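# Turn odd knobs in the knob box to match their rows

## Task

Every row of the knob box (A1 to A4, B1 to B4, etc.) has three or more knobs set to one shared mark. Rotate each knob that is set to a different mark until it matches its row's shared mark. All other knobs must still be set to their current marks when you finish. Each knob must stay on its mark without the robot holding it.

## Robot and tools

Robot: two six-joint UR7e-type arms, left_arm and right_arm. Each has a parallel two-finger gripper that opens to 50 mm and a fisheye wrist camera. Root link poses in the scene frame: left_arm at (+0.035, +0.433, 0) m with quat_wxyz (+0.999, 0, 0, -0.051). right_arm at (-0.020, -0.472, 0) m with quat_wxyz (+1.000, 0, 0, -0.027).

Scene frame: the origin sits on the table surface midway between the arms. +z is up, +x points out across the table, and left_arm is on the +y side. The arm names do not refer to sides of any picture.

Gripper geometry: the fingers extend along the gripper's +z axis and close along its x axis. end_effector_position is the point between the pads, and the fingertips reach 17.5 mm past it. A flat block juts about 9 cm toward the gripper's -y axis and rotates with the hand. Turning only wrist 3 moves that point around a 25 mm radius circle, which matters when twisting a knob.

execute_actions: the argument "actions" is a list holding zero or one item. Optional "pictures" (boolean) switches the camera images on or off; they are included by default. An empty list commands nothing and returns the current state. A move item is {"rows": [...], "steps": n}. It has 1 to 15 rows, and steps is 1 to 15 (default 15). Each step lasts 1/30 s and uses one row; if there are fewer rows than steps, the last row repeats. A wait item is {"steps": n} with n up to 300. It returns once n steps have passed since the previous result, and your reply time counts toward those steps. A refused call sends nothing to the robot.

Row layout: one flat list of 18 numbers covering both arms, always all 18. Numbers 1-6 are left_arm's absolute joint targets in radians, in the order shoulder pan, shoulder lift, elbow, wrist 1, wrist 2, wrist 3; they use the same values the Joint positions line reports. Numbers 7-9 are left gripper position, force_limit and speed. Numbers 10-18 are the same nine values for right_arm. The gripper values are absolute settings in [-1, 1], not offsets. Position: +1 is fully open (50 mm), the pads meet near -0.65, and -1 closes until something blocks them. force_limit maps to pad force: -1 gives about 20 N, 0 about 102 N, +1 about 185 N, and the actual force may be up to 17 % above that. speed maps to the rate the gap changes: -1 gives 20 mm/s, 0 gives 85, +1 gives 150. To keep a gripper unchanged, resend its current three values; a 0 is a real command. A new force or speed applies only once position changes by 0.01 or more. To soften a grip, open first.

Joint ranges (rad). left_arm: pan -3.142..3.142, lift -6.283..6.283, elbow 0..3.142, wrists 1-3 each -6.283..6.283. right_arm: pan 0..6.283, elbow -3.142..0, the rest as for left_arm. A call is refused if a target is more than 0.010 beyond a range end and further out than the joint's last reported angle. Real ends may differ by up to 0.010. Targets past a real end are cut to that end, and the result then reports "joint sent to its limit", possibly for an earlier action.

Motion: commands are smoothed and run roughly 0.17 s behind. Joint speed and acceleration are capped, so after a big move the arm may not have arrived yet. On each step a joint target may be at most 0.575 rad from the measured angle. If the targets would shift the gripper more than 100 mm from where it is, they are all scaled back. Between calls, the arms keep heading for the last row you sent until they are nearly still or a step is HELD.

Results: the state line gives, for each arm, gripper position (m), quat_wxyz and velocities (m/s, rad/s) in the scene frame. These are less accurate at long reach. Joint positions and Joint velocities are listed per arm, in column order. Joint torques are each drive's total output and are not a clean contact signal. Wrist force and Wrist torque are given in the end effector's own axes. They have an offset of up to about 4 N, noise, and saturate near 50 N. When pressing on something, the force points back into the arm. "no reading" is normal at the start. object_status: 0 moving; 1 blocked while opening; 2 blocked while closing (a grip); 3 reached the target or pads met. The opening in mm is (250 - position_measured) x 0.202. "joint command not followed" means the clearance check changed or blocked joint targets. HELD marks steps on which your row was not sent, in whole or in part.

zoom_image: camera ("cam_left_wrist" or "cam_right_wrist") and region [x0, y0, x1, y1] in pixels of that camera's latest 616x616 image, with (0,0) at the top left and at most 504x504. It returns a more detailed view. Calibration (fisheye K, D, T_world_to_cam) is supplied but can be slightly off.

read_manual: optional section "licences". It only returns licence text and never moves anything.

finished_scene: pass the current scene number. This ends the scene irreversibly and reports whether the goal was met. A reply without any tool call ends the run.

Avoid: knocking anything off the table; arms hitting or pushing each other; moving knobs that are already correct. Load limits are 142 N m for pan, lift and elbow and 26.6 N m for each wrist joint. Reaching one, or 150 N of outside force, freezes that arm for 10 s. Long holds heat the motors: a warning appears at 70 °C and the brakes lock at 85 °C. Keep motions smooth and release knobs so they stay on their marks by themselves.

Each tool is called after "Call:" as name(argument=value, ...), one argument or row to a line, values as JSON.

## Session

Call:
execute_actions(
  actions=[],
)

Scene clock: 0.00 s of 8400.00 s.
left_arm: end_effector_position=(+0.3067, +0.4902, +0.2092) position_measured=3 object_status=3 end_effector_quat_wxyz=(-0.039, +0.841, -0.539, +0.031) end_effector_velocity=(-0.000, -0.000, -0.000) end_effector_angular_velocity=(-0.000, +0.001, -0.000) | right_arm: end_effector_position=(+0.2543, +0.1320, +0.3011) position_measured=3 object_status=3 end_effector_quat_wxyz=(-0.100, +0.045, +0.993, +0.035) end_effector_velocity=(-0.001, +0.001, -0.002) end_effector_angular_velocity=(-0.002, +0.001, +0.001)
Joint positions: left_arm=[-0.359 -2.382  2.342 -1.6   -1.5    2.253] | right_arm=[ 4.462 -2.026 -1.056 -1.613  1.783 -0.212]
Joint velocities: left_arm=[ 0.     0.001  0.    -0.    -0.001  0.001] | right_arm=[ 0.002 -0.002 -0.002  0.002  0.001  0.001]
Joint torques (N m, as the arm reports them, + toward a larger angle): no reading
Motor temperatures (°C, as the motors report them): left_arm=[24 27 26 34 33 29] | right_arm=[25 27 27 37 29 31]
Wrist force (N, on the end effector, along its own x y z axes, offset not removed): no reading
Wrist torque (N m, same axes, about the end effector's origin, offset not removed): no reading

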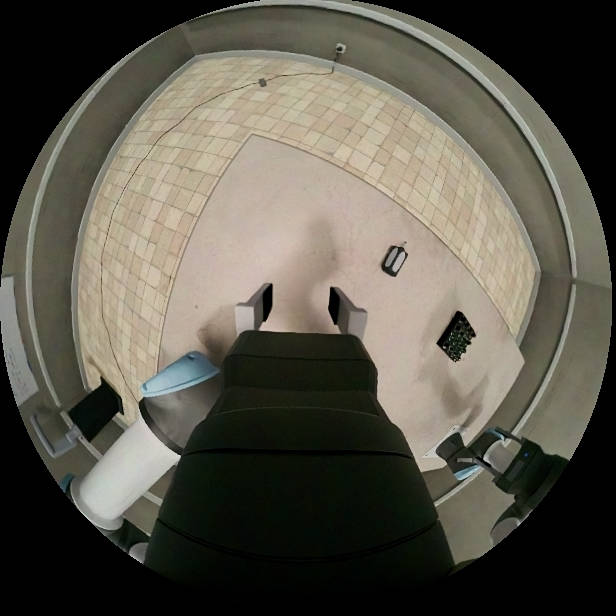

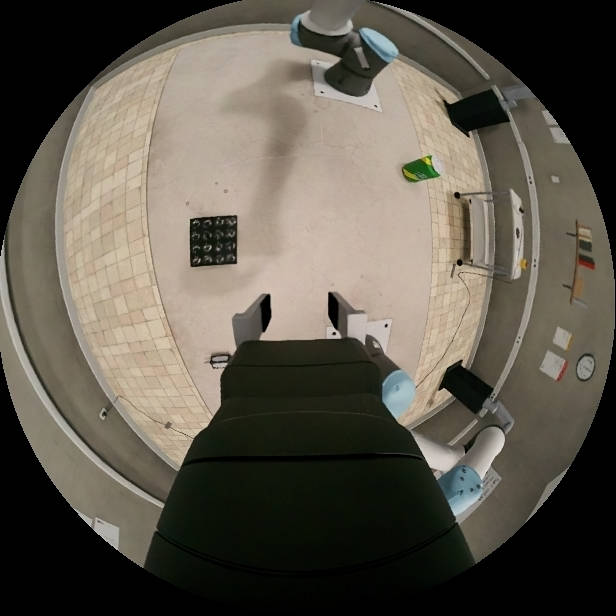

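Call:
zoom_image(
  camera="cam_right_wrist",
  region=[180, 205, 250, 275],
)

Region (180, 205, 250, 275) of cam_right_wrist's 616x616 image, scaled by 7.200, with more detail than that image has.

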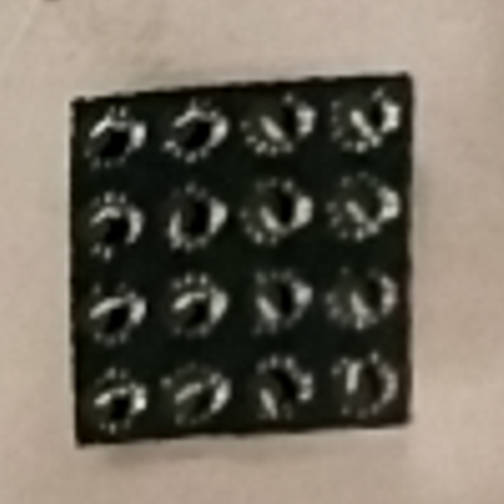

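Call:
execute_actions(
  actions=[
    {"rows": [[-0.359,-2.382,2.342,-1.6,-1.5,2.253,1,0,0,4.3771,-2.1492,-1.3459,-1.2173,1.5708,-0.3893,1,-1,0]], "steps": 15},
  ],
  pictures=false,
)

Call:
execute_actions(
  actions=[
    {"steps": 20},
  ],
)

Scene clock: 44.73 s of 8400.00 s.
left_arm: end_effector_position=(+0.3067, +0.4903, +0.2090) position_measured=3 object_status=3 end_effector_quat_wxyz=(-0.039, +0.841, -0.539, +0.030) end_effector_velocity=(+0.000, +0.001, -0.000) end_effector_angular_velocity=(+0.002, -0.000, +0.002) | right_arm: end_effector_position=(+0.3541, +0.1089, +0.1362) position_measured=3 object_status=3 end_effector_quat_wxyz=(-0.015, +0.007, +1.000, +0.005) end_effector_velocity=(+0.118, -0.063, -0.206) end_effector_angular_velocity=(-0.077, -0.226, +0.104)
Joint positions: left_arm=[-0.359 -2.382  2.342 -1.6   -1.5    2.253] | right_arm=[ 4.389 -2.132 -1.303 -1.279  1.602 -0.364]
Joint velocities: left_arm=[-0.     0.     0.001 -0.     0.002 -0.002] | right_arm=[-0.093 -0.132 -0.337  0.474 -0.239 -0.197]
Joint torques (N m, as the arm reports them, + toward a larger angle): left_arm=[ -8.46  15.52 -15.27  -2.03   1.41   2.31] | right_arm=[-1.71 48.5  22.15  7.05 -2.69 -1.92]
Motor temperatures (°C, as the motors report them): left_arm=[24 27 26 34 33 29] | right_arm=[25 27 27 37 29 31]
Wrist force (N, on the end effector, along its own x y z axes, offset not removed): left_arm=[1.9 -0.4 -0.2] | right_arm=[-3.4 0.9 6.3]
Wrist torque (N m, same axes, about the end effector's origin, offset not removed): left_arm=[-0.14 -0.23 -0.01] | right_arm=[0.20 0.73 0.40]
Steps of this call (steps 1 to 90: nothing new was sent; then 41.23 s passed at rest; steps 91 to 105: all 15 steps of this action). Readings (joint positions | what the end effector reports):
91: left_arm=[-0.359 -2.382 2.342 -1.600 -1.500 2.253] | right_arm=[4.462 -2.026 -1.056 -1.613 1.783 -0.212] | left_arm position_measured=3 object_status=3 | right_arm position_measured=3 object_status=3
92: left_arm=[-0.359 -2.382 2.342 -1.600 -1.500 2.253] | right_arm=[4.461 -2.028 -1.058 -1.610 1.781 -0.214] | left_arm position_measured=3 object_status=3 | right_arm position_measured=3 object_status=3
94: left_arm=[-0.359 -2.382 2.342 -1.600 -1.500 2.253] | right_arm=[4.449 -2.045 -1.091 -1.571 1.754 -0.238] | left_arm position_measured=3 object_status=3 | right_arm position_measured=3 object_status=3
98: left_arm=[-0.359 -2.382 2.342 -1.600 -1.500 2.253] | right_arm=[4.426 -2.079 -1.172 -1.460 1.696 -0.286] | left_arm position_measured=3 object_status=3 | right_arm position_measured=3 object_status=3
105: the state above

Scene clock: 45.40 s of 8400.00 s.
left_arm: end_effector_position=(+0.3067, +0.4903, +0.2089) position_measured=3 object_status=3 end_effector_quat_wxyz=(-0.039, +0.841, -0.539, +0.030) end_effector_velocity=(+0.000, +0.001, +0.000) end_effector_angular_velocity=(+0.002, -0.001, +0.000) | right_arm: end_effector_position=(+0.3688, +0.1003, +0.1101) position_measured=3 object_status=3 end_effector_quat_wxyz=(-0.000, -0.000, +1.000, +0.000) end_effector_velocity=(+0.000, -0.001, -0.001) end_effector_angular_velocity=(-0.002, -0.001, +0.002)
Joint positions: left_arm=[-0.359 -2.382  2.342 -1.6   -1.5    2.253] | right_arm=[ 4.377 -2.149 -1.346 -1.218  1.571 -0.389]
Joint velocities: left_arm=[ 0.001  0.    -0.    -0.     0.002  0.   ] | right_arm=[ 0.    -0.001 -0.002  0.002 -0.002 -0.002]
Joint torques (N m, as the arm reports them, + toward a larger angle): left_arm=[ -8.05  15.63 -14.61  -1.95   1.55   2.65] | right_arm=[-7.87 39.93 16.12  5.45 -2.02 -1.94]
Motor temperatures (°C, as the motors report them): left_arm=[24 27 26 34 33 29] | right_arm=[25 27 27 37 29 31]
Wrist force (N, on the end effector, along its own x y z axes, offset not removed): left_arm=[3.0 0.5 1.0] | right_arm=[-5.8 -0.6 -0.2]
Wrist torque (N m, same axes, about the end effector's origin, offset not removed): left_arm=[-0.02 -0.51 -0.13] | right_arm=[-0.22 0.98 0.03]
Steps of this call (steps 1 to 20: the robot went on to your last target). Readings (joint positions | what the end effector reports):
1: left_arm=[-0.359 -2.382 2.342 -1.600 -1.500 2.253] | right_arm=[4.386 -2.136 -1.313 -1.265 1.594 -0.370] | left_arm position_measured=3 object_status=3 | right_arm position_measured=3 object_status=3
2: left_arm=[-0.359 -2.382 2.342 -1.600 -1.500 2.253] | right_arm=[4.384 -2.139 -1.320 -1.254 1.589 -0.374] | left_arm position_measured=3 object_status=3 | right_arm position_measured=3 object_status=3
4: left_arm=[-0.359 -2.382 2.342 -1.600 -1.500 2.253] | right_arm=[4.381 -2.143 -1.331 -1.239 1.582 -0.380] | left_arm position_measured=3 object_status=3 | right_arm position_measured=3 object_status=3
8: left_arm=[-0.359 -2.382 2.342 -1.600 -1.500 2.253] | right_arm=[4.379 -2.147 -1.341 -1.225 1.575 -0.386] | left_arm position_measured=3 object_status=3 | right_arm position_measured=3 object_status=3
20: the state above
camera_calibration (this result's frames):
cam_left_wrist: T_world_to_cam=[[0.468892, -0.882953, 0.023119, 0.280344], [-0.866406, -0.454701, 0.206368, 0.448524], [-0.171701, -0.116795, -0.978201, 0.467229], [0, 0, 0, 1]] pos_world=[0.337377, 0.506045, 0.358002]
cam_right_wrist: T_world_to_cam=[[-0.998901, 0.0268007, 0.0384508, 0.353524], [0.0351725, 0.970865, 0.23703, -0.130545], [-0.030978, 0.238122, -0.970741, 0.245509], [0, 0, 0, 1]] pos_world=[0.365333, 0.0588063, 0.255676]

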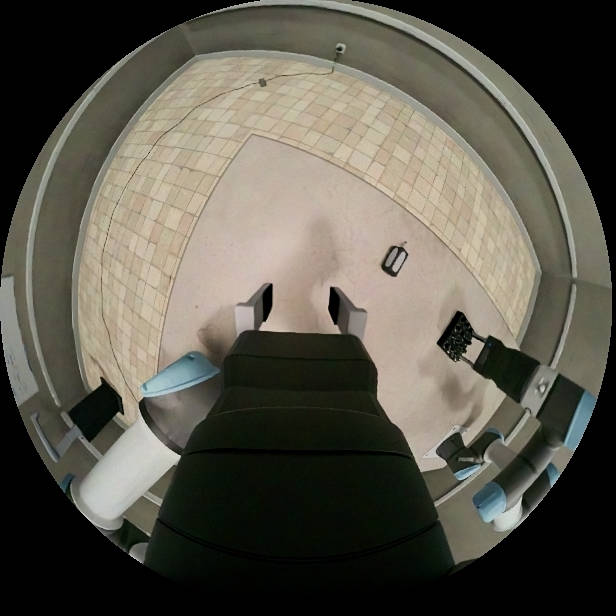

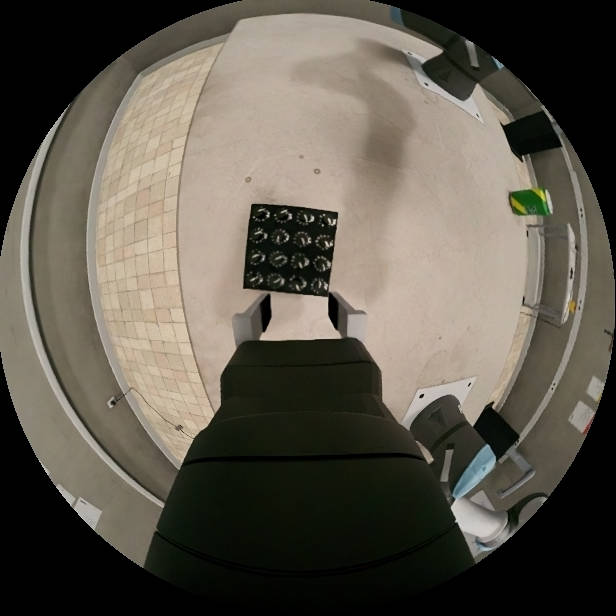

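Call:
zoom_image(
  camera="cam_right_wrist",
  region=[238, 198, 343, 303],
)

Call:
zoom_image(
  camera="cam_left_wrist",
  region=[430, 300, 500, 370],
)

Region (238, 198, 343, 303) of cam_right_wrist's 616x616 image, scaled by 4.800, with more detail than that image has.

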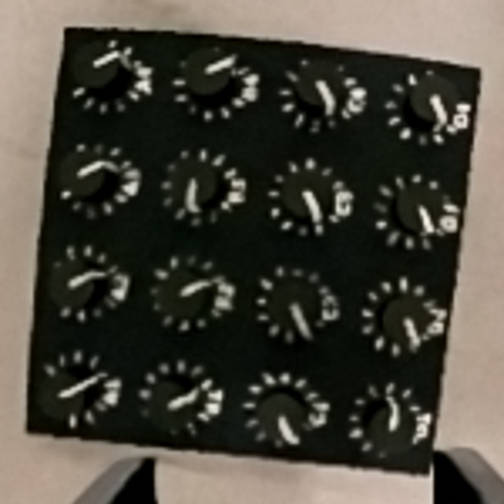

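Region (430, 300, 500, 370) of cam_left_wrist's 616x616 image, scaled by 7.200, with more detail than that image has.

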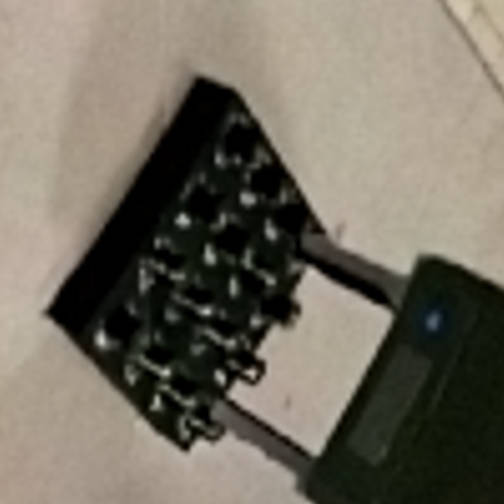

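Call:
execute_actions(
  actions=[
    {"rows": [[-0.359,-2.382,2.342,-1.6,-1.5,2.253,1,0,0,4.382,-2.148,-1.368,-1.197,1.5708,-0.356,0,-1,0],[-0.359,-2.382,2.342,-1.6,-1.5,2.253,1,0,0,4.386,-2.1465,-1.389,-1.177,1.5708,-0.323,0,-1,0],[-0.359,-2.382,2.342,-1.6,-1.5,2.253,1,0,0,4.391,-2.145,-1.411,-1.156,1.5708,-0.291,0,-1,0],[-0.359,-2.382,2.342,-1.6,-1.5,2.253,1,0,0,4.395,-2.144,-1.432,-1.136,1.5708,-0.258,0,-1,0],[-0.359,-2.382,2.342,-1.6,-1.5,2.253,1,0,0,4.4,-2.1425,-1.454,-1.1159,1.5708,-0.2251,0,-1,0]], "steps": 15},
  ],
  pictures=false,
)

Call:
execute_actions(
  actions=[
    {"steps": 14},
  ],
)

Call:
zoom_image(
  camera="cam_right_wrist",
  region=[200, 200, 340, 340],
)

Call:
zoom_image(
  camera="cam_right_wrist",
  region=[270, 260, 330, 320],
)

Scene clock: 149.27 s of 8400.00 s.
left_arm: end_effector_position=(+0.3067, +0.4903, +0.2089) position_measured=3 object_status=3 end_effector_quat_wxyz=(-0.039, +0.841, -0.539, +0.030) end_effector_velocity=(+0.000, +0.000, +0.000) end_effector_angular_velocity=(+0.000, -0.001, -0.001) | right_arm: end_effector_position=(+0.3467, +0.0930, +0.0772) position_measured=152 object_status=0 end_effector_quat_wxyz=(+0.000, +0.066, +0.998, +0.000) end_effector_velocity=(-0.011, -0.005, -0.018) end_effector_angular_velocity=(-0.001, -0.000, -0.073)
Joint positions: left_arm=[-0.359 -2.382  2.342 -1.6   -1.5    2.253] | right_arm=[ 4.399 -2.143 -1.447 -1.122  1.571 -0.236]
Joint velocities: left_arm=[ 0.001 -0.    -0.    -0.     0.     0.002] | right_arm=[ 0.01   0.002 -0.054  0.051 -0.001  0.083]
Joint torques (N m, as the arm reports them, + toward a larger angle): left_arm=[ -7.52  15.58 -15.18  -1.87   1.58   2.51] | right_arm=[ 9.48 68.16 12.81  5.71 -1.71  2.07]
Motor temperatures (°C, as the motors report them): left_arm=[24 27 26 34 33 29] | right_arm=[25 27 27 37 29 31]
Wrist force (N, on the end effector, along its own x y z axes, offset not removed): left_arm=[1.0 0.1 1.5] | right_arm=[1.3 1.4 1.8]
Wrist torque (N m, same axes, about the end effector's origin, offset not removed): left_arm=[-0.10 -0.09 -0.01] | right_arm=[0.61 -0.25 -0.17]
Steps of this call (steps 1 to 15: the robot went on to your last target; steps 16 to 90: nothing new was sent; then 100.37 s passed at rest; steps 91 to 105: all 15 steps of this action). Readings (joint positions | what the end effector reports):
91: left_arm=[-0.359 -2.382 2.342 -1.600 -1.500 2.253] | right_arm=[4.377 -2.149 -1.346 -1.217 1.571 -0.389] | left_arm position_measured=3 object_status=3 | right_arm position_measured=3 object_status=0
92: left_arm=[-0.359 -2.382 2.342 -1.600 -1.500 2.253] | right_arm=[4.377 -2.149 -1.347 -1.216 1.571 -0.388] | left_arm position_measured=3 object_status=3 | right_arm position_measured=17 object_status=0
94: left_arm=[-0.359 -2.382 2.342 -1.600 -1.500 2.253] | right_arm=[4.380 -2.149 -1.360 -1.204 1.571 -0.370] | left_arm position_measured=3 object_status=3 | right_arm position_measured=45 object_status=0
98: left_arm=[-0.359 -2.382 2.342 -1.600 -1.500 2.253] | right_arm=[4.391 -2.145 -1.411 -1.156 1.571 -0.293] | left_arm position_measured=3 object_status=3 | right_arm position_measured=101 object_status=0
105: the state above

Scene clock: 149.73 s of 8400.00 s.
left_arm: end_effector_position=(+0.3067, +0.4903, +0.2089) position_measured=3 object_status=3 end_effector_quat_wxyz=(-0.039, +0.841, -0.539, +0.030) end_effector_velocity=(-0.000, -0.000, -0.000) end_effector_angular_velocity=(+0.000, +0.001, +0.001) | right_arm: end_effector_position=(+0.3452, +0.0924, +0.0750) position_measured=152 object_status=3 end_effector_quat_wxyz=(+0.000, +0.070, +0.998, -0.000) end_effector_velocity=(+0.000, -0.001, -0.001) end_effector_angular_velocity=(-0.001, -0.002, -0.003)
Joint positions: left_arm=[-0.359 -2.382  2.342 -1.6   -1.5    2.253] | right_arm=[ 4.4   -2.143 -1.454 -1.116  1.571 -0.225]
Joint velocities: left_arm=[-0.     0.001  0.001  0.    -0.    -0.001] | right_arm=[-0.     0.    -0.003  0.002 -0.002  0.003]
Joint torques (N m, as the arm reports them, + toward a larger angle): left_arm=[ -6.94  16.52 -14.87  -1.9    1.48   2.42] | right_arm=[10.62 68.71 13.99  5.1  -1.06  1.79]
Motor temperatures (°C, as the motors report them): left_arm=[24 27 26 34 33 29] | right_arm=[25 27 27 37 29 31]
Wrist force (N, on the end effector, along its own x y z axes, offset not removed): left_arm=[1.4 -1.0 -0.4] | right_arm=[0.4 3.9 4.5]
Wrist torque (N m, same axes, about the end effector's origin, offset not removed): left_arm=[-0.22 -0.08 0.01] | right_arm=[0.69 0.18 0.11]
Steps of this call (steps 1 to 14: the robot went on to your last target). Readings (joint positions | what the end effector reports):
1: left_arm=[-0.359 -2.382 2.342 -1.600 -1.500 2.253] | right_arm=[4.399 -2.143 -1.449 -1.121 1.571 -0.233] | left_arm position_measured=3 object_status=3 | right_arm position_measured=152 object_status=0
2: left_arm=[-0.359 -2.382 2.342 -1.600 -1.500 2.253] | right_arm=[4.399 -2.143 -1.450 -1.120 1.571 -0.232] | left_arm position_measured=3 object_status=3 | right_arm position_measured=152 object_status=0
4: left_arm=[-0.359 -2.382 2.342 -1.600 -1.500 2.253] | right_arm=[4.399 -2.143 -1.452 -1.118 1.571 -0.229] | left_arm position_measured=3 object_status=3 | right_arm position_measured=152 object_status=3
8: left_arm=[-0.359 -2.382 2.342 -1.600 -1.500 2.253] | right_arm=[4.400 -2.143 -1.453 -1.117 1.571 -0.226] | left_arm position_measured=3 object_status=3 | right_arm position_measured=152 object_status=3
14: the state above
camera_calibration (this result's frames):
cam_left_wrist: T_world_to_cam=[[0.468892, -0.882953, 0.0231181, 0.280345], [-0.866406, -0.454701, 0.206368, 0.448524], [-0.171701, -0.116794, -0.978201, 0.467229], [0, 0, 0, 1]] pos_world=[0.337377, 0.506045, 0.358002]
cam_right_wrist: T_world_to_cam=[[-0.985228, 0.166914, 0.0382793, 0.313829], [0.171222, 0.95631, 0.236971, -0.15937], [0.00294692, 0.240024, -0.970762, 0.200709], [0, 0, 0, 1]] pos_world=[0.335889, 0.0518491, 0.220594]

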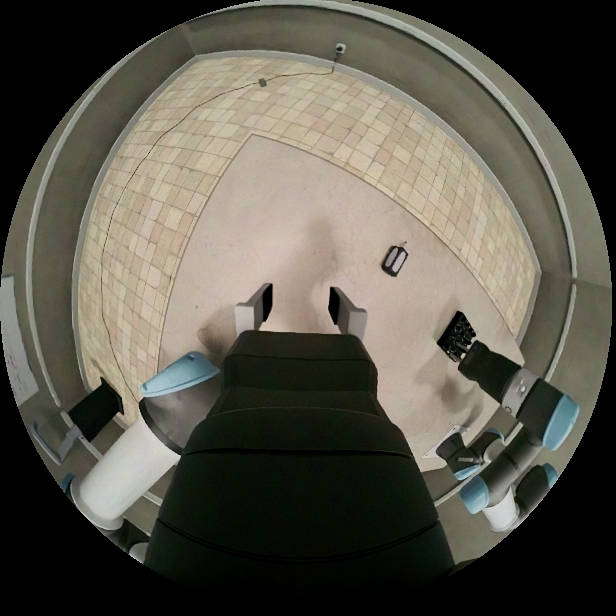

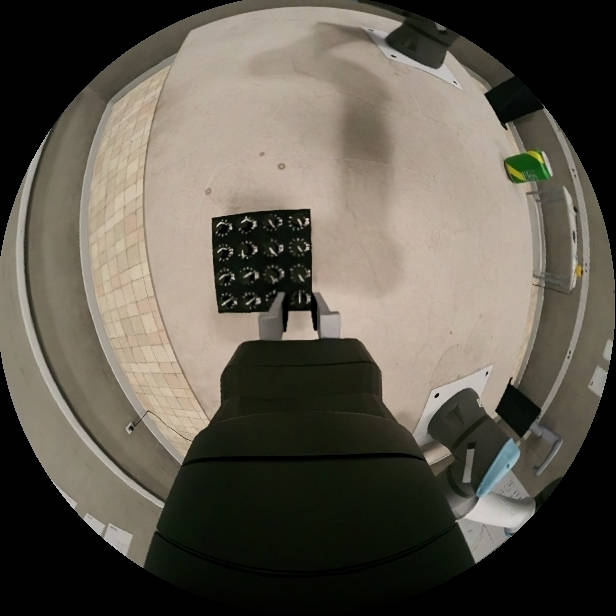

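Region (200, 200, 340, 340) of cam_right_wrist's 616x616 image, scaled by 3.600, with more detail than that image has.

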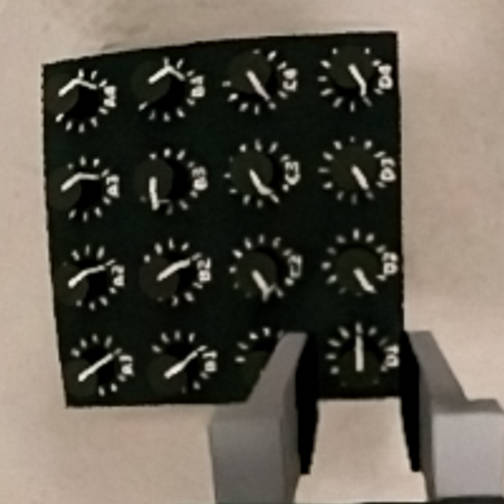

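Region (270, 260, 330, 320) of cam_right_wrist's 616x616 image, scaled by 8.400, with more detail than that image has.

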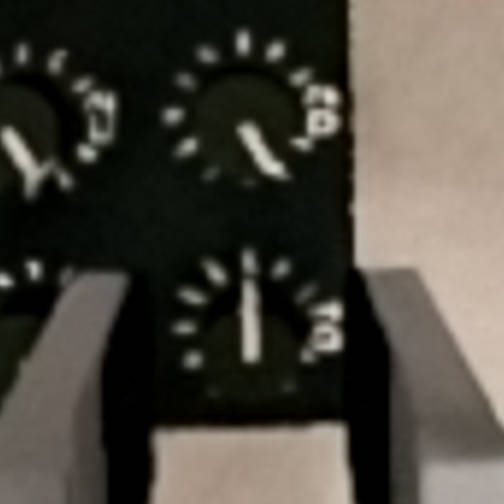

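Call:
execute_actions(
  actions=[
    {"rows": [[-0.359,-2.382,2.342,-1.6,-1.5,2.253,1,0,0,4.4003,-2.151,-1.458,-1.1034,1.5708,-0.2248,0,-1,0],[-0.359,-2.382,2.342,-1.6,-1.5,2.253,1,0,0,4.4003,-2.151,-1.458,-1.1034,1.5708,-0.2248,0,-1,0],[-0.359,-2.382,2.342,-1.6,-1.5,2.253,1,0,0,4.4006,-2.1595,-1.462,-1.091,1.5708,-0.2245,0,-1,0],[-0.359,-2.382,2.342,-1.6,-1.5,2.253,1,0,0,4.4006,-2.1595,-1.462,-1.091,1.5708,-0.2245,0,-1,0],[-0.359,-2.382,2.342,-1.6,-1.5,2.253,1,0,0,4.40085,-2.1679,-1.4659,-1.0786,1.5708,-0.2242,0,-1,0]], "steps": 15},
  ],
  pictures=false,
)

Call:
execute_actions(
  actions=[
    {"steps": 10},
  ],
)

Call:
zoom_image(
  camera="cam_right_wrist",
  region=[265, 260, 335, 330],
)

Call:
zoom_image(
  camera="cam_left_wrist",
  region=[430, 310, 490, 370],
)

Scene clock: 189.97 s of 8400.00 s.
left_arm: end_effector_position=(+0.3067, +0.4903, +0.2089) position_measured=3 object_status=3 end_effector_quat_wxyz=(-0.039, +0.841, -0.539, +0.030) end_effector_velocity=(+0.000, -0.000, -0.000) end_effector_angular_velocity=(+0.001, +0.000, +0.000) | right_arm: end_effector_position=(+0.3455, +0.0948, +0.0572) position_measured=152 object_status=3 end_effector_quat_wxyz=(-0.000, +0.071, +0.998, -0.000) end_effector_velocity=(-0.001, +0.001, -0.010) end_effector_angular_velocity=(-0.001, +0.000, +0.001)
Joint positions: left_arm=[-0.359 -2.382  2.342 -1.6   -1.5    2.253] | right_arm=[ 4.401 -2.166 -1.465 -1.081  1.571 -0.224]
Joint velocities: left_arm=[-0.001  0.     0.     0.     0.001 -0.001] | right_arm=[ 0.002 -0.014 -0.006  0.019  0.     0.001]
Joint torques (N m, as the arm reports them, + toward a larger angle): left_arm=[ -7.54  14.32 -15.19  -2.15   1.68   2.27] | right_arm=[10.66 40.56 12.86  5.3   2.45  1.68]
Motor temperatures (°C, as the motors report them): left_arm=[24 27 26 34 33 29] | right_arm=[25 27 27 37 29 31]
Wrist force (N, on the end effector, along its own x y z axes, offset not removed): left_arm=[3.5 1.1 1.5] | right_arm=[0.6 0.5 1.3]
Wrist torque (N m, same axes, about the end effector's origin, offset not removed): left_arm=[0.17 -0.59 -0.08] | right_arm=[0.06 -0.06 -0.16]
Steps of this call (steps 1 to 30: the robot went on to your last target; steps 31 to 100: nothing new was sent; then 36.40 s passed at rest; steps 101 to 115: all 15 steps of this action). Readings (joint positions | what the end effector reports):
101: left_arm=[-0.359 -2.382 2.342 -1.600 -1.500 2.253] | right_arm=[4.400 -2.142 -1.454 -1.116 1.571 -0.225] | left_arm position_measured=3 object_status=3 | right_arm position_measured=152 object_status=3
102: left_arm=[-0.359 -2.382 2.342 -1.600 -1.500 2.253] | right_arm=[4.400 -2.143 -1.454 -1.115 1.571 -0.225] | left_arm position_measured=3 object_status=3 | right_arm position_measured=152 object_status=3
104: left_arm=[-0.359 -2.382 2.342 -1.600 -1.500 2.253] | right_arm=[4.400 -2.146 -1.456 -1.110 1.571 -0.225] | left_arm position_measured=3 object_status=3 | right_arm position_measured=152 object_status=3
108: left_arm=[-0.359 -2.382 2.342 -1.600 -1.500 2.253] | right_arm=[4.401 -2.158 -1.461 -1.093 1.571 -0.225] | left_arm position_measured=3 object_status=3 | right_arm position_measured=152 object_status=3
115: the state above

Scene clock: 190.30 s of 8400.00 s.
left_arm: end_effector_position=(+0.3067, +0.4903, +0.2089) position_measured=3 object_status=3 end_effector_quat_wxyz=(-0.039, +0.841, -0.539, +0.030) end_effector_velocity=(-0.000, -0.001, -0.001) end_effector_angular_velocity=(-0.001, +0.002, -0.001) | right_arm: end_effector_position=(+0.3455, +0.0949, +0.0561) position_measured=152 object_status=3 end_effector_quat_wxyz=(-0.000, +0.071, +0.998, -0.000) end_effector_velocity=(+0.000, +0.000, -0.000) end_effector_angular_velocity=(+0.000, +0.000, -0.000)
Joint positions: left_arm=[-0.359 -2.382  2.342 -1.6   -1.5    2.253] | right_arm=[ 4.401 -2.168 -1.466 -1.079  1.571 -0.224]
Joint velocities: left_arm=[-0.001  0.     0.001 -0.    -0.002  0.001] | right_arm=[-0.001 -0.     0.001  0.     0.    -0.   ]
Joint torques (N m, as the arm reports them, + toward a larger angle): left_arm=[ -7.85  15.4  -15.11  -1.94   1.41   2.56] | right_arm=[10.07 39.12 13.28  5.48  2.28  1.67]
Motor temperatures (°C, as the motors report them): left_arm=[24 27 26 34 33 29] | right_arm=[25 27 27 37 29 31]
Wrist force (N, on the end effector, along its own x y z axes, offset not removed): left_arm=[2.7 1.1 -0.5] | right_arm=[-2.6 -0.1 3.3]
Wrist torque (N m, same axes, about the end effector's origin, offset not removed): left_arm=[0.10 -0.44 -0.20] | right_arm=[-0.21 0.62 0.07]
Steps of this call (steps 1 to 10: the robot went on to your last target). Readings (joint positions | what the end effector reports):
1: left_arm=[-0.359 -2.382 2.342 -1.600 -1.500 2.253] | right_arm=[4.401 -2.167 -1.465 -1.080 1.571 -0.224] | left_arm position_measured=3 object_status=3 | right_arm position_measured=152 object_status=3
2: left_arm=[-0.359 -2.382 2.342 -1.600 -1.500 2.253] | right_arm=[4.401 -2.167 -1.465 -1.080 1.571 -0.224] | left_arm position_measured=3 object_status=3 | right_arm position_measured=152 object_status=3
4: left_arm=[-0.359 -2.382 2.342 -1.600 -1.500 2.253] | right_arm=[4.401 -2.167 -1.466 -1.079 1.571 -0.224] | left_arm position_measured=3 object_status=3 | right_arm position_measured=152 object_status=3
8: left_arm=[-0.359 -2.382 2.342 -1.600 -1.500 2.253] | right_arm=[4.401 -2.168 -1.466 -1.079 1.571 -0.224] | left_arm position_measured=3 object_status=3 | right_arm position_measured=152 object_status=3
10: the state above
camera_calibration (this result's frames):
cam_left_wrist: T_world_to_cam=[[0.468892, -0.882953, 0.023118, 0.280345], [-0.866406, -0.454701, 0.206368, 0.448524], [-0.171702, -0.116794, -0.978201, 0.467229], [0, 0, 0, 1]] pos_world=[0.337377, 0.506045, 0.358002]
cam_right_wrist: T_world_to_cam=[[-0.985179, 0.167196, 0.0383022, 0.314376], [0.171501, 0.956259, 0.236972, -0.157381], [0.00299414, 0.240029, -0.970761, 0.18171], [0, 0, 0, 1]] pos_world=[0.336164, 0.0543184, 0.201651]

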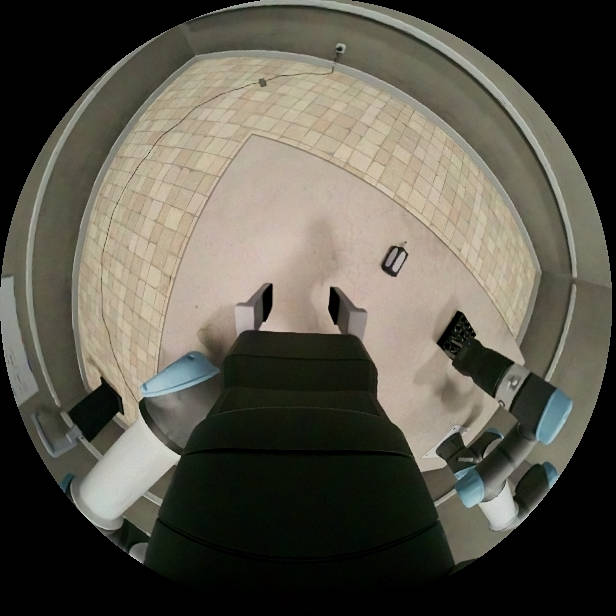

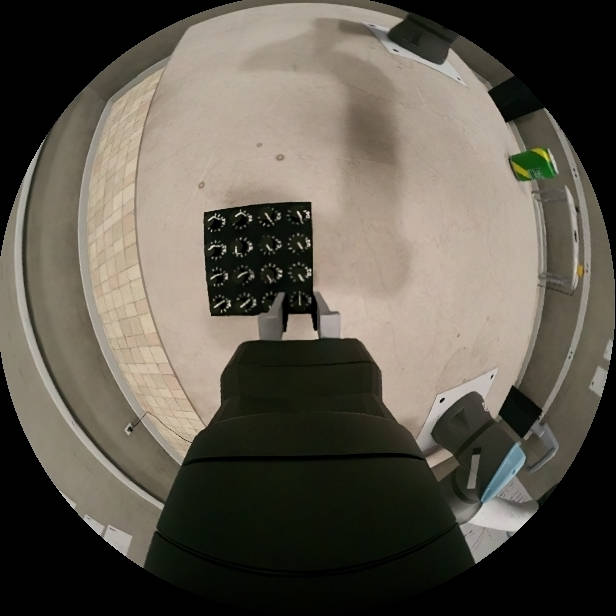

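Region (265, 260, 335, 330) of cam_right_wrist's 616x616 image, scaled by 7.200, with more detail than that image has.

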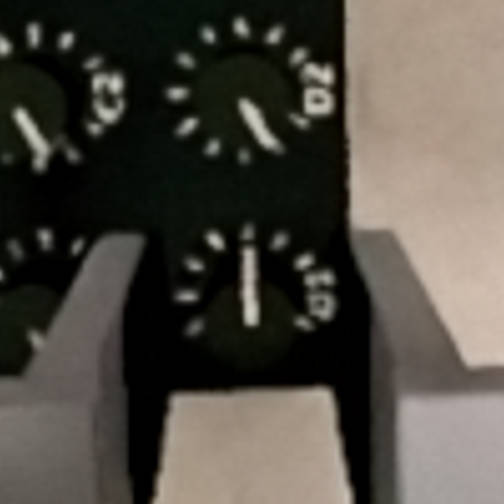

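Region (430, 310, 490, 370) of cam_left_wrist's 616x616 image, scaled by 8.400, with more detail than that image has.

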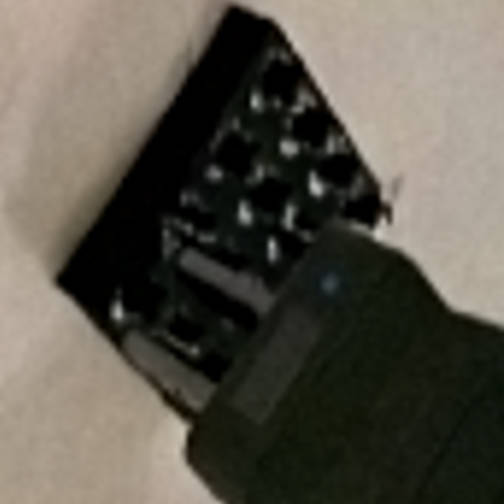

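Call:
execute_actions(
  actions=[
    {"rows": [[-0.359,-2.382,2.342,-1.6,-1.5,2.253,1,0,0,4.402,-2.1715,-1.4695,-1.0714,1.5708,-0.254,0,-1,0],[-0.359,-2.382,2.342,-1.6,-1.5,2.253,1,0,0,4.4031,-2.1751,-1.473,-1.0642,1.5708,-0.283,0,-1,0],[-0.359,-2.382,2.342,-1.6,-1.5,2.253,1,0,0,4.4043,-2.1788,-1.4766,-1.057,1.5708,-0.313,0,-1,0]], "steps": 15},
  ],
  pictures=false,
)

Call:
execute_actions(
  actions=[
    {"rows": [[-0.359,-2.382,2.342,-1.6,-1.5,2.253,1,0,0,4.4043,-2.1788,-1.4766,-1.057,1.5708,-0.313,-1,-0.8,-0.7]], "steps": 15},
  ],
)

Call:
zoom_image(
  camera="cam_right_wrist",
  region=[250, 240, 350, 340],
)

Call:
execute_actions(
  actions=[
    {"rows": [[-0.359,-2.382,2.342,-1.6,-1.5,2.253,1,0,0,4.4055,-2.1779,-1.4781,-1.0564,1.5708,-0.3467,-1,-0.8,-0.7],[-0.359,-2.382,2.342,-1.6,-1.5,2.253,1,0,0,4.4079,-2.1759,-1.4816,-1.0549,1.5708,-0.4141,-1,-0.8,-0.7],[-0.359,-2.382,2.342,-1.6,-1.5,2.253,1,0,0,4.4103,-2.1737,-1.4853,-1.0534,1.5708,-0.4816,-1,-0.8,-0.7],[-0.359,-2.382,2.342,-1.6,-1.5,2.253,1,0,0,4.4125,-2.1713,-1.4894,-1.0517,1.5708,-0.5491,-1,-0.8,-0.7],[-0.359,-2.382,2.342,-1.6,-1.5,2.253,1,0,0,4.4147,-2.1687,-1.4938,-1.0499,1.5708,-0.6168,-1,-0.8,-0.7],[-0.359,-2.382,2.342,-1.6,-1.5,2.253,1,0,0,4.4168,-2.1659,-1.4985,-1.048,1.5708,-0.6845,-1,-0.8,-0.7],[-0.359,-2.382,2.342,-1.6,-1.5,2.253,1,0,0,4.4187,-2.163,-1.5034,-1.046,1.5708,-0.7524,-1,-0.8,-0.7],[-0.359,-2.382,2.342,-1.6,-1.5,2.253,1,0,0,4.4206,-2.16,-1.5086,-1.0438,1.5708,-0.8203,-1,-0.8,-0.7],[-0.359,-2.382,2.342,-1.6,-1.5,2.253,1,0,0,4.4223,-2.1568,-1.514,-1.0416,1.5708,-0.8884,-1,-0.8,-0.7],[-0.359,-2.382,2.342,-1.6,-1.5,2.253,1,0,0,4.4239,-2.1535,-1.5196,-1.0393,1.5708,-0.9566,-1,-0.8,-0.7],[-0.359,-2.382,2.342,-1.6,-1.5,2.253,1,0,0,4.4254,-2.1501,-1.5253,-1.037,1.5708,-1.025,-1,-0.8,-0.7],[-0.359,-2.382,2.342,-1.6,-1.5,2.253,1,0,0,4.4266,-2.1466,-1.5312,-1.0346,1.5708,-1.0935,-1,-0.8,-0.7],[-0.359,-2.382,2.342,-1.6,-1.5,2.253,1,0,0,4.4278,-2.1431,-1.5372,-1.0321,1.5708,-1.1622,-1,-0.8,-0.7],[-0.359,-2.382,2.342,-1.6,-1.5,2.253,1,0,0,4.4288,-2.1395,-1.5432,-1.0297,1.5708,-1.231,-1,-0.8,-0.7],[-0.359,-2.382,2.342,-1.6,-1.5,2.253,1,0,0,4.4296,-2.1359,-1.5493,-1.0272,1.5708,-1.3001,-1,-0.8,-0.7]], "steps": 15},
  ],
  pictures=false,
)

Call:
execute_actions(
  actions=[
    {"steps": 20},
  ],
)

Call:
zoom_image(
  camera="cam_right_wrist",
  region=[220, 170, 390, 340],
)

Scene clock: 310.80 s of 8400.00 s.
left_arm: end_effector_position=(+0.3067, +0.4903, +0.2089) position_measured=3 object_status=3 end_effector_quat_wxyz=(-0.039, +0.841, -0.539, +0.030) end_effector_velocity=(-0.000, -0.000, -0.000) end_effector_angular_velocity=(-0.000, +0.000, -0.001) | right_arm: end_effector_position=(+0.3456, +0.0957, +0.0464) position_measured=152 object_status=3 end_effector_quat_wxyz=(-0.000, +0.027, +1.000, -0.000) end_effector_velocity=(+0.000, -0.001, -0.004) end_effector_angular_velocity=(-0.002, -0.001, +0.033)
Joint positions: left_arm=[-0.359 -2.382  2.342 -1.6   -1.5    2.253] | right_arm=[ 4.404 -2.178 -1.476 -1.058  1.571 -0.309]
Joint velocities: left_arm=[ 0.     0.     0.     0.    -0.     0.002] | right_arm=[ 0.001 -0.004 -0.005  0.008 -0.002 -0.032]
Joint torques (N m, as the arm reports them, + toward a larger angle): left_arm=[ -7.33  15.56 -15.92  -2.09   1.46   2.25] | right_arm=[10.25 39.68 12.63  5.6   1.98 -1.64]
Motor temperatures (°C, as the motors report them): left_arm=[24 27 26 34 33 29] | right_arm=[25 27 27 37 29 31]
Wrist force (N, on the end effector, along its own x y z axes, offset not removed): left_arm=[2.0 -0.5 0.4] | right_arm=[-1.1 0.3 3.9]
Wrist torque (N m, same axes, about the end effector's origin, offset not removed): left_arm=[-0.14 -0.27 -0.03] | right_arm=[0.26 0.28 0.00]
Steps of this call (steps 1 to 15: the robot went on to your last target; steps 16 to 90: nothing new was sent; then 117.00 s passed at rest; steps 91 to 105: all 15 steps of this action). Readings (joint positions | what the end effector reports):
91: left_arm=[-0.359 -2.382 2.342 -1.600 -1.500 2.253] | right_arm=[4.401 -2.168 -1.466 -1.079 1.571 -0.224] | left_arm position_measured=3 object_status=3 | right_arm position_measured=152 object_status=3
92: left_arm=[-0.359 -2.382 2.342 -1.600 -1.500 2.253] | right_arm=[4.401 -2.168 -1.466 -1.078 1.571 -0.225] | left_arm position_measured=3 object_status=3 | right_arm position_measured=152 object_status=3
94: left_arm=[-0.359 -2.382 2.342 -1.600 -1.500 2.253] | right_arm=[4.402 -2.170 -1.468 -1.074 1.571 -0.242] | left_arm position_measured=3 object_status=3 | right_arm position_measured=152 object_status=3
98: left_arm=[-0.359 -2.382 2.342 -1.600 -1.500 2.253] | right_arm=[4.403 -2.176 -1.474 -1.063 1.571 -0.286] | left_arm position_measured=3 object_status=3 | right_arm position_measured=152 object_status=3
105: the state above

Scene clock: 311.30 s of 8400.00 s.
left_arm: end_effector_position=(+0.3067, +0.4903, +0.2089) position_measured=3 object_status=3 end_effector_quat_wxyz=(-0.039, +0.841, -0.539, +0.030) end_effector_velocity=(+0.000, -0.000, -0.000) end_effector_angular_velocity=(+0.000, +0.000, -0.001) | right_arm: end_effector_position=(+0.3456, +0.0957, +0.0460) position_measured=199 object_status=2 end_effector_quat_wxyz=(-0.000, +0.024, +1.000, +0.000) end_effector_velocity=(-0.000, -0.000, +0.000) end_effector_angular_velocity=(+0.000, +0.001, +0.002)
Joint positions: left_arm=[-0.359 -2.382  2.342 -1.6   -1.5    2.253] | right_arm=[ 4.404 -2.179 -1.477 -1.057  1.571 -0.313]
Joint velocities: left_arm=[-0.001  0.     0.     0.    -0.     0.001] | right_arm=[-0.     0.    -0.     0.     0.001 -0.002]
Joint torques (N m, as the arm reports them, + toward a larger angle): left_arm=[ -7.18  15.77 -15.32  -2.01   1.32   2.22] | right_arm=[ 9.47 39.2  12.8   5.45  1.68 -2.  ]
Motor temperatures (°C, as the motors report them): left_arm=[24 27 26 34 33 29] | right_arm=[25 27 27 37 29 31]
Wrist force (N, on the end effector, along its own x y z axes, offset not removed): left_arm=[1.9 -0.1 0.1] | right_arm=[-1.7 4.4 -1.0]
Wrist torque (N m, same axes, about the end effector's origin, offset not removed): left_arm=[0.01 -0.24 -0.08] | right_arm=[0.55 0.35 -0.08]
Steps of this call (steps 1 to 15: all 15 steps of this action). Readings (joint positions | what the end effector reports):
1: left_arm=[-0.359 -2.382 2.342 -1.600 -1.500 2.253] | right_arm=[4.404 -2.178 -1.476 -1.058 1.571 -0.310] | left_arm position_measured=3 object_status=3 | right_arm position_measured=152 object_status=0
2: left_arm=[-0.359 -2.382 2.342 -1.600 -1.500 2.253] | right_arm=[4.404 -2.179 -1.476 -1.058 1.571 -0.310] | left_arm position_measured=3 object_status=3 | right_arm position_measured=158 object_status=0
4: left_arm=[-0.359 -2.382 2.342 -1.600 -1.500 2.253] | right_arm=[4.404 -2.179 -1.476 -1.057 1.571 -0.312] | left_arm position_measured=3 object_status=3 | right_arm position_measured=171 object_status=0
8: left_arm=[-0.359 -2.382 2.342 -1.600 -1.500 2.253] | right_arm=[4.404 -2.179 -1.477 -1.057 1.571 -0.312] | left_arm position_measured=3 object_status=3 | right_arm position_measured=197 object_status=0
15: the state above
camera_calibration (this result's frames):
cam_left_wrist: T_world_to_cam=[[0.468892, -0.882953, 0.0231182, 0.280345], [-0.866406, -0.454701, 0.206368, 0.448524], [-0.171701, -0.116794, -0.978201, 0.467229], [0, 0, 0, 1]] pos_world=[0.337377, 0.506045, 0.358002]
cam_right_wrist: T_world_to_cam=[[-0.996386, 0.0758103, 0.0383011, 0.327401], [0.0827587, 0.967984, 0.236979, -0.126237], [-0.0191094, 0.239292, -0.97076, 0.179397], [0, 0, 0, 1]] pos_world=[0.340093, 0.054447, 0.191527]

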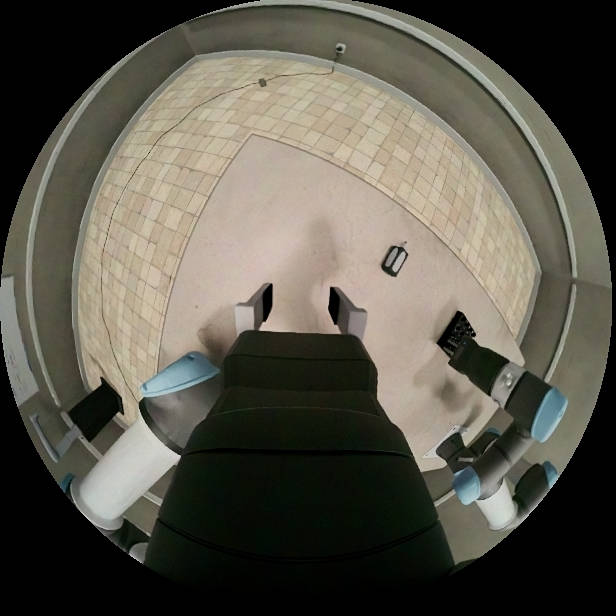

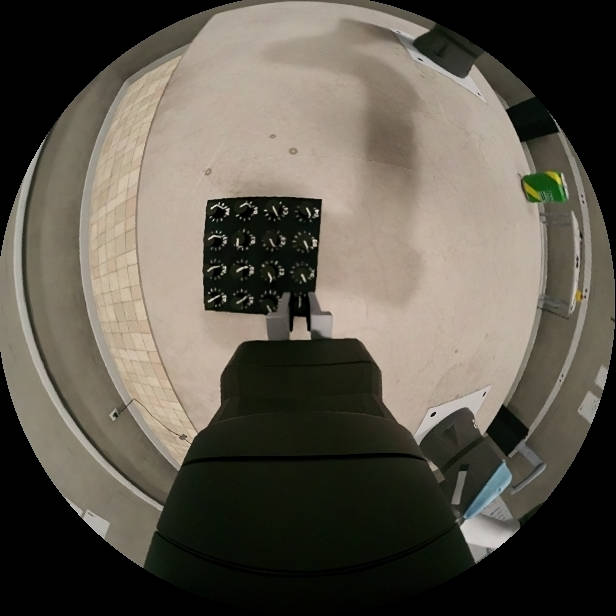

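Region (250, 240, 350, 340) of cam_right_wrist's 616x616 image, scaled by 5.040, with more detail than that image has.

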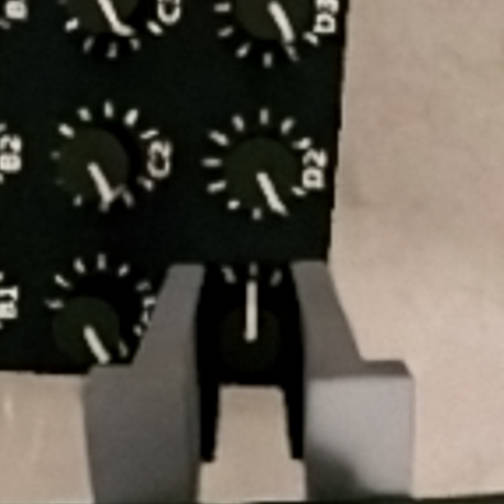

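Scene clock: 311.80 s of 8400.00 s.
left_arm: end_effector_position=(+0.3067, +0.4903, +0.2089) position_measured=3 object_status=3 end_effector_quat_wxyz=(-0.039, +0.841, -0.539, +0.030) end_effector_velocity=(-0.000, -0.000, -0.000) end_effector_angular_velocity=(-0.000, +0.000, -0.001) | right_arm: end_effector_position=(+0.3448, +0.0945, +0.0460) position_measured=199 object_status=2 end_effector_quat_wxyz=(-0.000, -0.274, +0.962, -0.000) end_effector_velocity=(+0.001, -0.003, +0.000) end_effector_angular_velocity=(-0.001, -0.000, +1.950)
Joint positions: left_arm=[-0.359 -2.382  2.342 -1.6   -1.5    2.253] | right_arm=[ 4.423 -2.154 -1.52  -1.039  1.571 -0.898]
Joint velocities: left_arm=[-0.001 -0.     0.    -0.    -0.     0.   ] | right_arm=[ 0.043  0.094 -0.158  0.064 -0.    -1.907]
Joint torques (N m, as the arm reports them, + toward a larger angle): left_arm=[ -7.91  14.93 -15.61  -1.85   1.37   2.41] | right_arm=[ 7.51 69.29  9.08  5.4   1.78 -6.12]
Motor temperatures (°C, as the motors report them): left_arm=[24 27 26 34 33 29] | right_arm=[25 27 27 37 29 31]
Wrist force (N, on the end effector, along its own x y z axes, offset not removed): left_arm=[1.3 0.4 1.7] | right_arm=[-0.2 0.3 0.8]
Wrist torque (N m, same axes, about the end effector's origin, offset not removed): left_arm=[0.09 -0.17 -0.10] | right_arm=[-0.43 0.23 -0.01]
Steps of this call (steps 1 to 15: all 15 steps of this action). Readings (joint positions | what the end effector reports):
1: left_arm=[-0.359 -2.382 2.342 -1.600 -1.500 2.253] | right_arm=[4.404 -2.179 -1.477 -1.057 1.571 -0.313] | left_arm position_measured=3 object_status=3 | right_arm position_measured=199 object_status=2
2: left_arm=[-0.359 -2.382 2.342 -1.600 -1.500 2.253] | right_arm=[4.404 -2.179 -1.477 -1.057 1.571 -0.315] | left_arm position_measured=3 object_status=3 | right_arm position_measured=199 object_status=2
4: left_arm=[-0.359 -2.382 2.342 -1.600 -1.500 2.253] | right_arm=[4.405 -2.178 -1.478 -1.056 1.571 -0.338] | left_arm position_measured=3 object_status=3 | right_arm position_measured=199 object_status=2
8: left_arm=[-0.359 -2.382 2.342 -1.600 -1.500 2.253] | right_arm=[4.411 -2.172 -1.488 -1.052 1.571 -0.484] | left_arm position_measured=3 object_status=3 | right_arm position_measured=199 object_status=2
15: the state above

Scene clock: 312.47 s of 8400.00 s.
left_arm: end_effector_position=(+0.3067, +0.4903, +0.2089) position_measured=3 object_status=3 end_effector_quat_wxyz=(-0.039, +0.841, -0.539, +0.030) end_effector_velocity=(+0.000, -0.000, +0.000) end_effector_angular_velocity=(-0.001, -0.000, +0.001) | right_arm: end_effector_position=(+0.3453, +0.0956, +0.0460) position_measured=199 object_status=2 end_effector_quat_wxyz=(-0.000, -0.462, +0.887, -0.000) end_effector_velocity=(+0.001, -0.000, -0.000) end_effector_angular_velocity=(+0.000, -0.001, +0.018)
Joint positions: left_arm=[-0.359 -2.382  2.342 -1.6   -1.5    2.253] | right_arm=[ 4.43  -2.136 -1.549 -1.027  1.571 -1.298]
Joint velocities: left_arm=[ 0.     0.    -0.     0.    -0.001 -0.   ] | right_arm=[-0.001 -0.001 -0.     0.002 -0.001 -0.019]
Joint torques (N m, as the arm reports them, + toward a larger angle): left_arm=[ -7.4   15.9  -15.89  -2.16   1.3    2.46] | right_arm=[11.1  68.08 14.01  6.1   1.74 -1.61]
Motor temperatures (°C, as the motors report them): left_arm=[24 27 26 34 33 29] | right_arm=[25 27 27 37 29 31]
Wrist force (N, on the end effector, along its own x y z axes, offset not removed): left_arm=[6.2 1.1 0.9] | right_arm=[1.8 0.1 1.8]
Wrist torque (N m, same axes, about the end effector's origin, offset not removed): left_arm=[0.05 -1.07 -0.14] | right_arm=[0.40 -0.22 0.08]
Steps of this call (steps 1 to 20: the robot went on to your last target). Readings (joint positions | what the end effector reports):
1: left_arm=[-0.359 -2.382 2.342 -1.600 -1.500 2.253] | right_arm=[4.424 -2.150 -1.525 -1.037 1.571 -0.964] | left_arm position_measured=3 object_status=3 | right_arm position_measured=199 object_status=2
2: left_arm=[-0.359 -2.382 2.342 -1.600 -1.500 2.253] | right_arm=[4.425 -2.147 -1.530 -1.035 1.571 -1.029] | left_arm position_measured=3 object_status=3 | right_arm position_measured=199 object_status=2
4: left_arm=[-0.359 -2.382 2.342 -1.600 -1.500 2.253] | right_arm=[4.427 -2.143 -1.538 -1.032 1.571 -1.137] | left_arm position_measured=3 object_status=3 | right_arm position_measured=199 object_status=2
8: left_arm=[-0.359 -2.382 2.342 -1.600 -1.500 2.253] | right_arm=[4.429 -2.138 -1.545 -1.029 1.571 -1.243] | left_arm position_measured=3 object_status=3 | right_arm position_measured=199 object_status=2
20: the state above
camera_calibration (this result's frames):
cam_left_wrist: T_world_to_cam=[[0.468892, -0.882953, 0.0231179, 0.280345], [-0.866406, -0.454701, 0.206368, 0.448524], [-0.171702, -0.116794, -0.978201, 0.467229], [0, 0, 0, 1]] pos_world=[0.337377, 0.506045, 0.358002]
cam_right_wrist: T_world_to_cam=[[-0.594165, -0.803431, 0.038305, 0.272249], [-0.775682, 0.584942, 0.236982, 0.206968], [-0.212804, 0.111094, -0.970759, 0.25855], [0, 0, 0, 1]] pos_world=[0.377323, 0.0689458, 0.191514]

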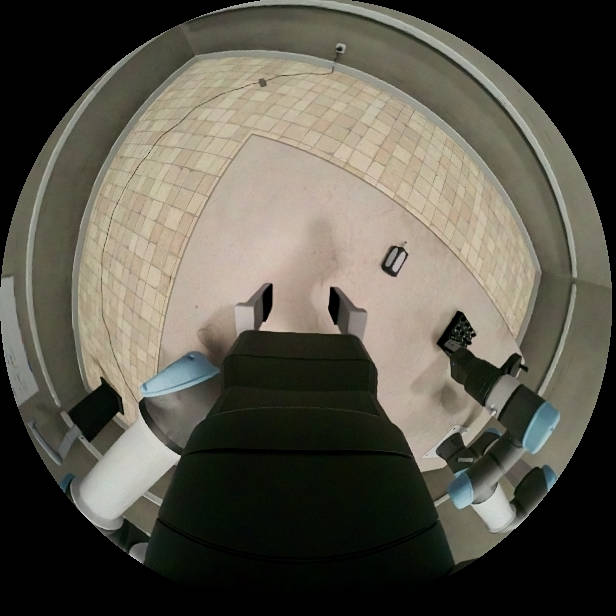

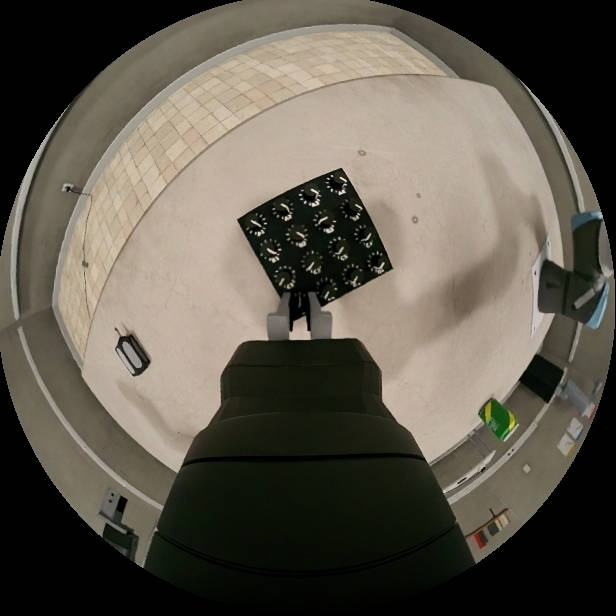

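Region (220, 170, 390, 340) of cam_right_wrist's 616x616 image, scaled by 2.965, with more detail than that image has.

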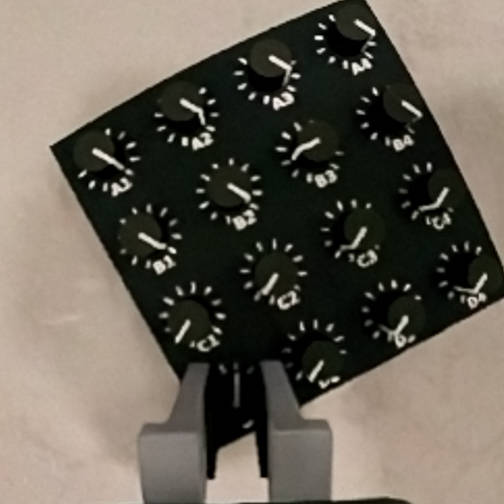

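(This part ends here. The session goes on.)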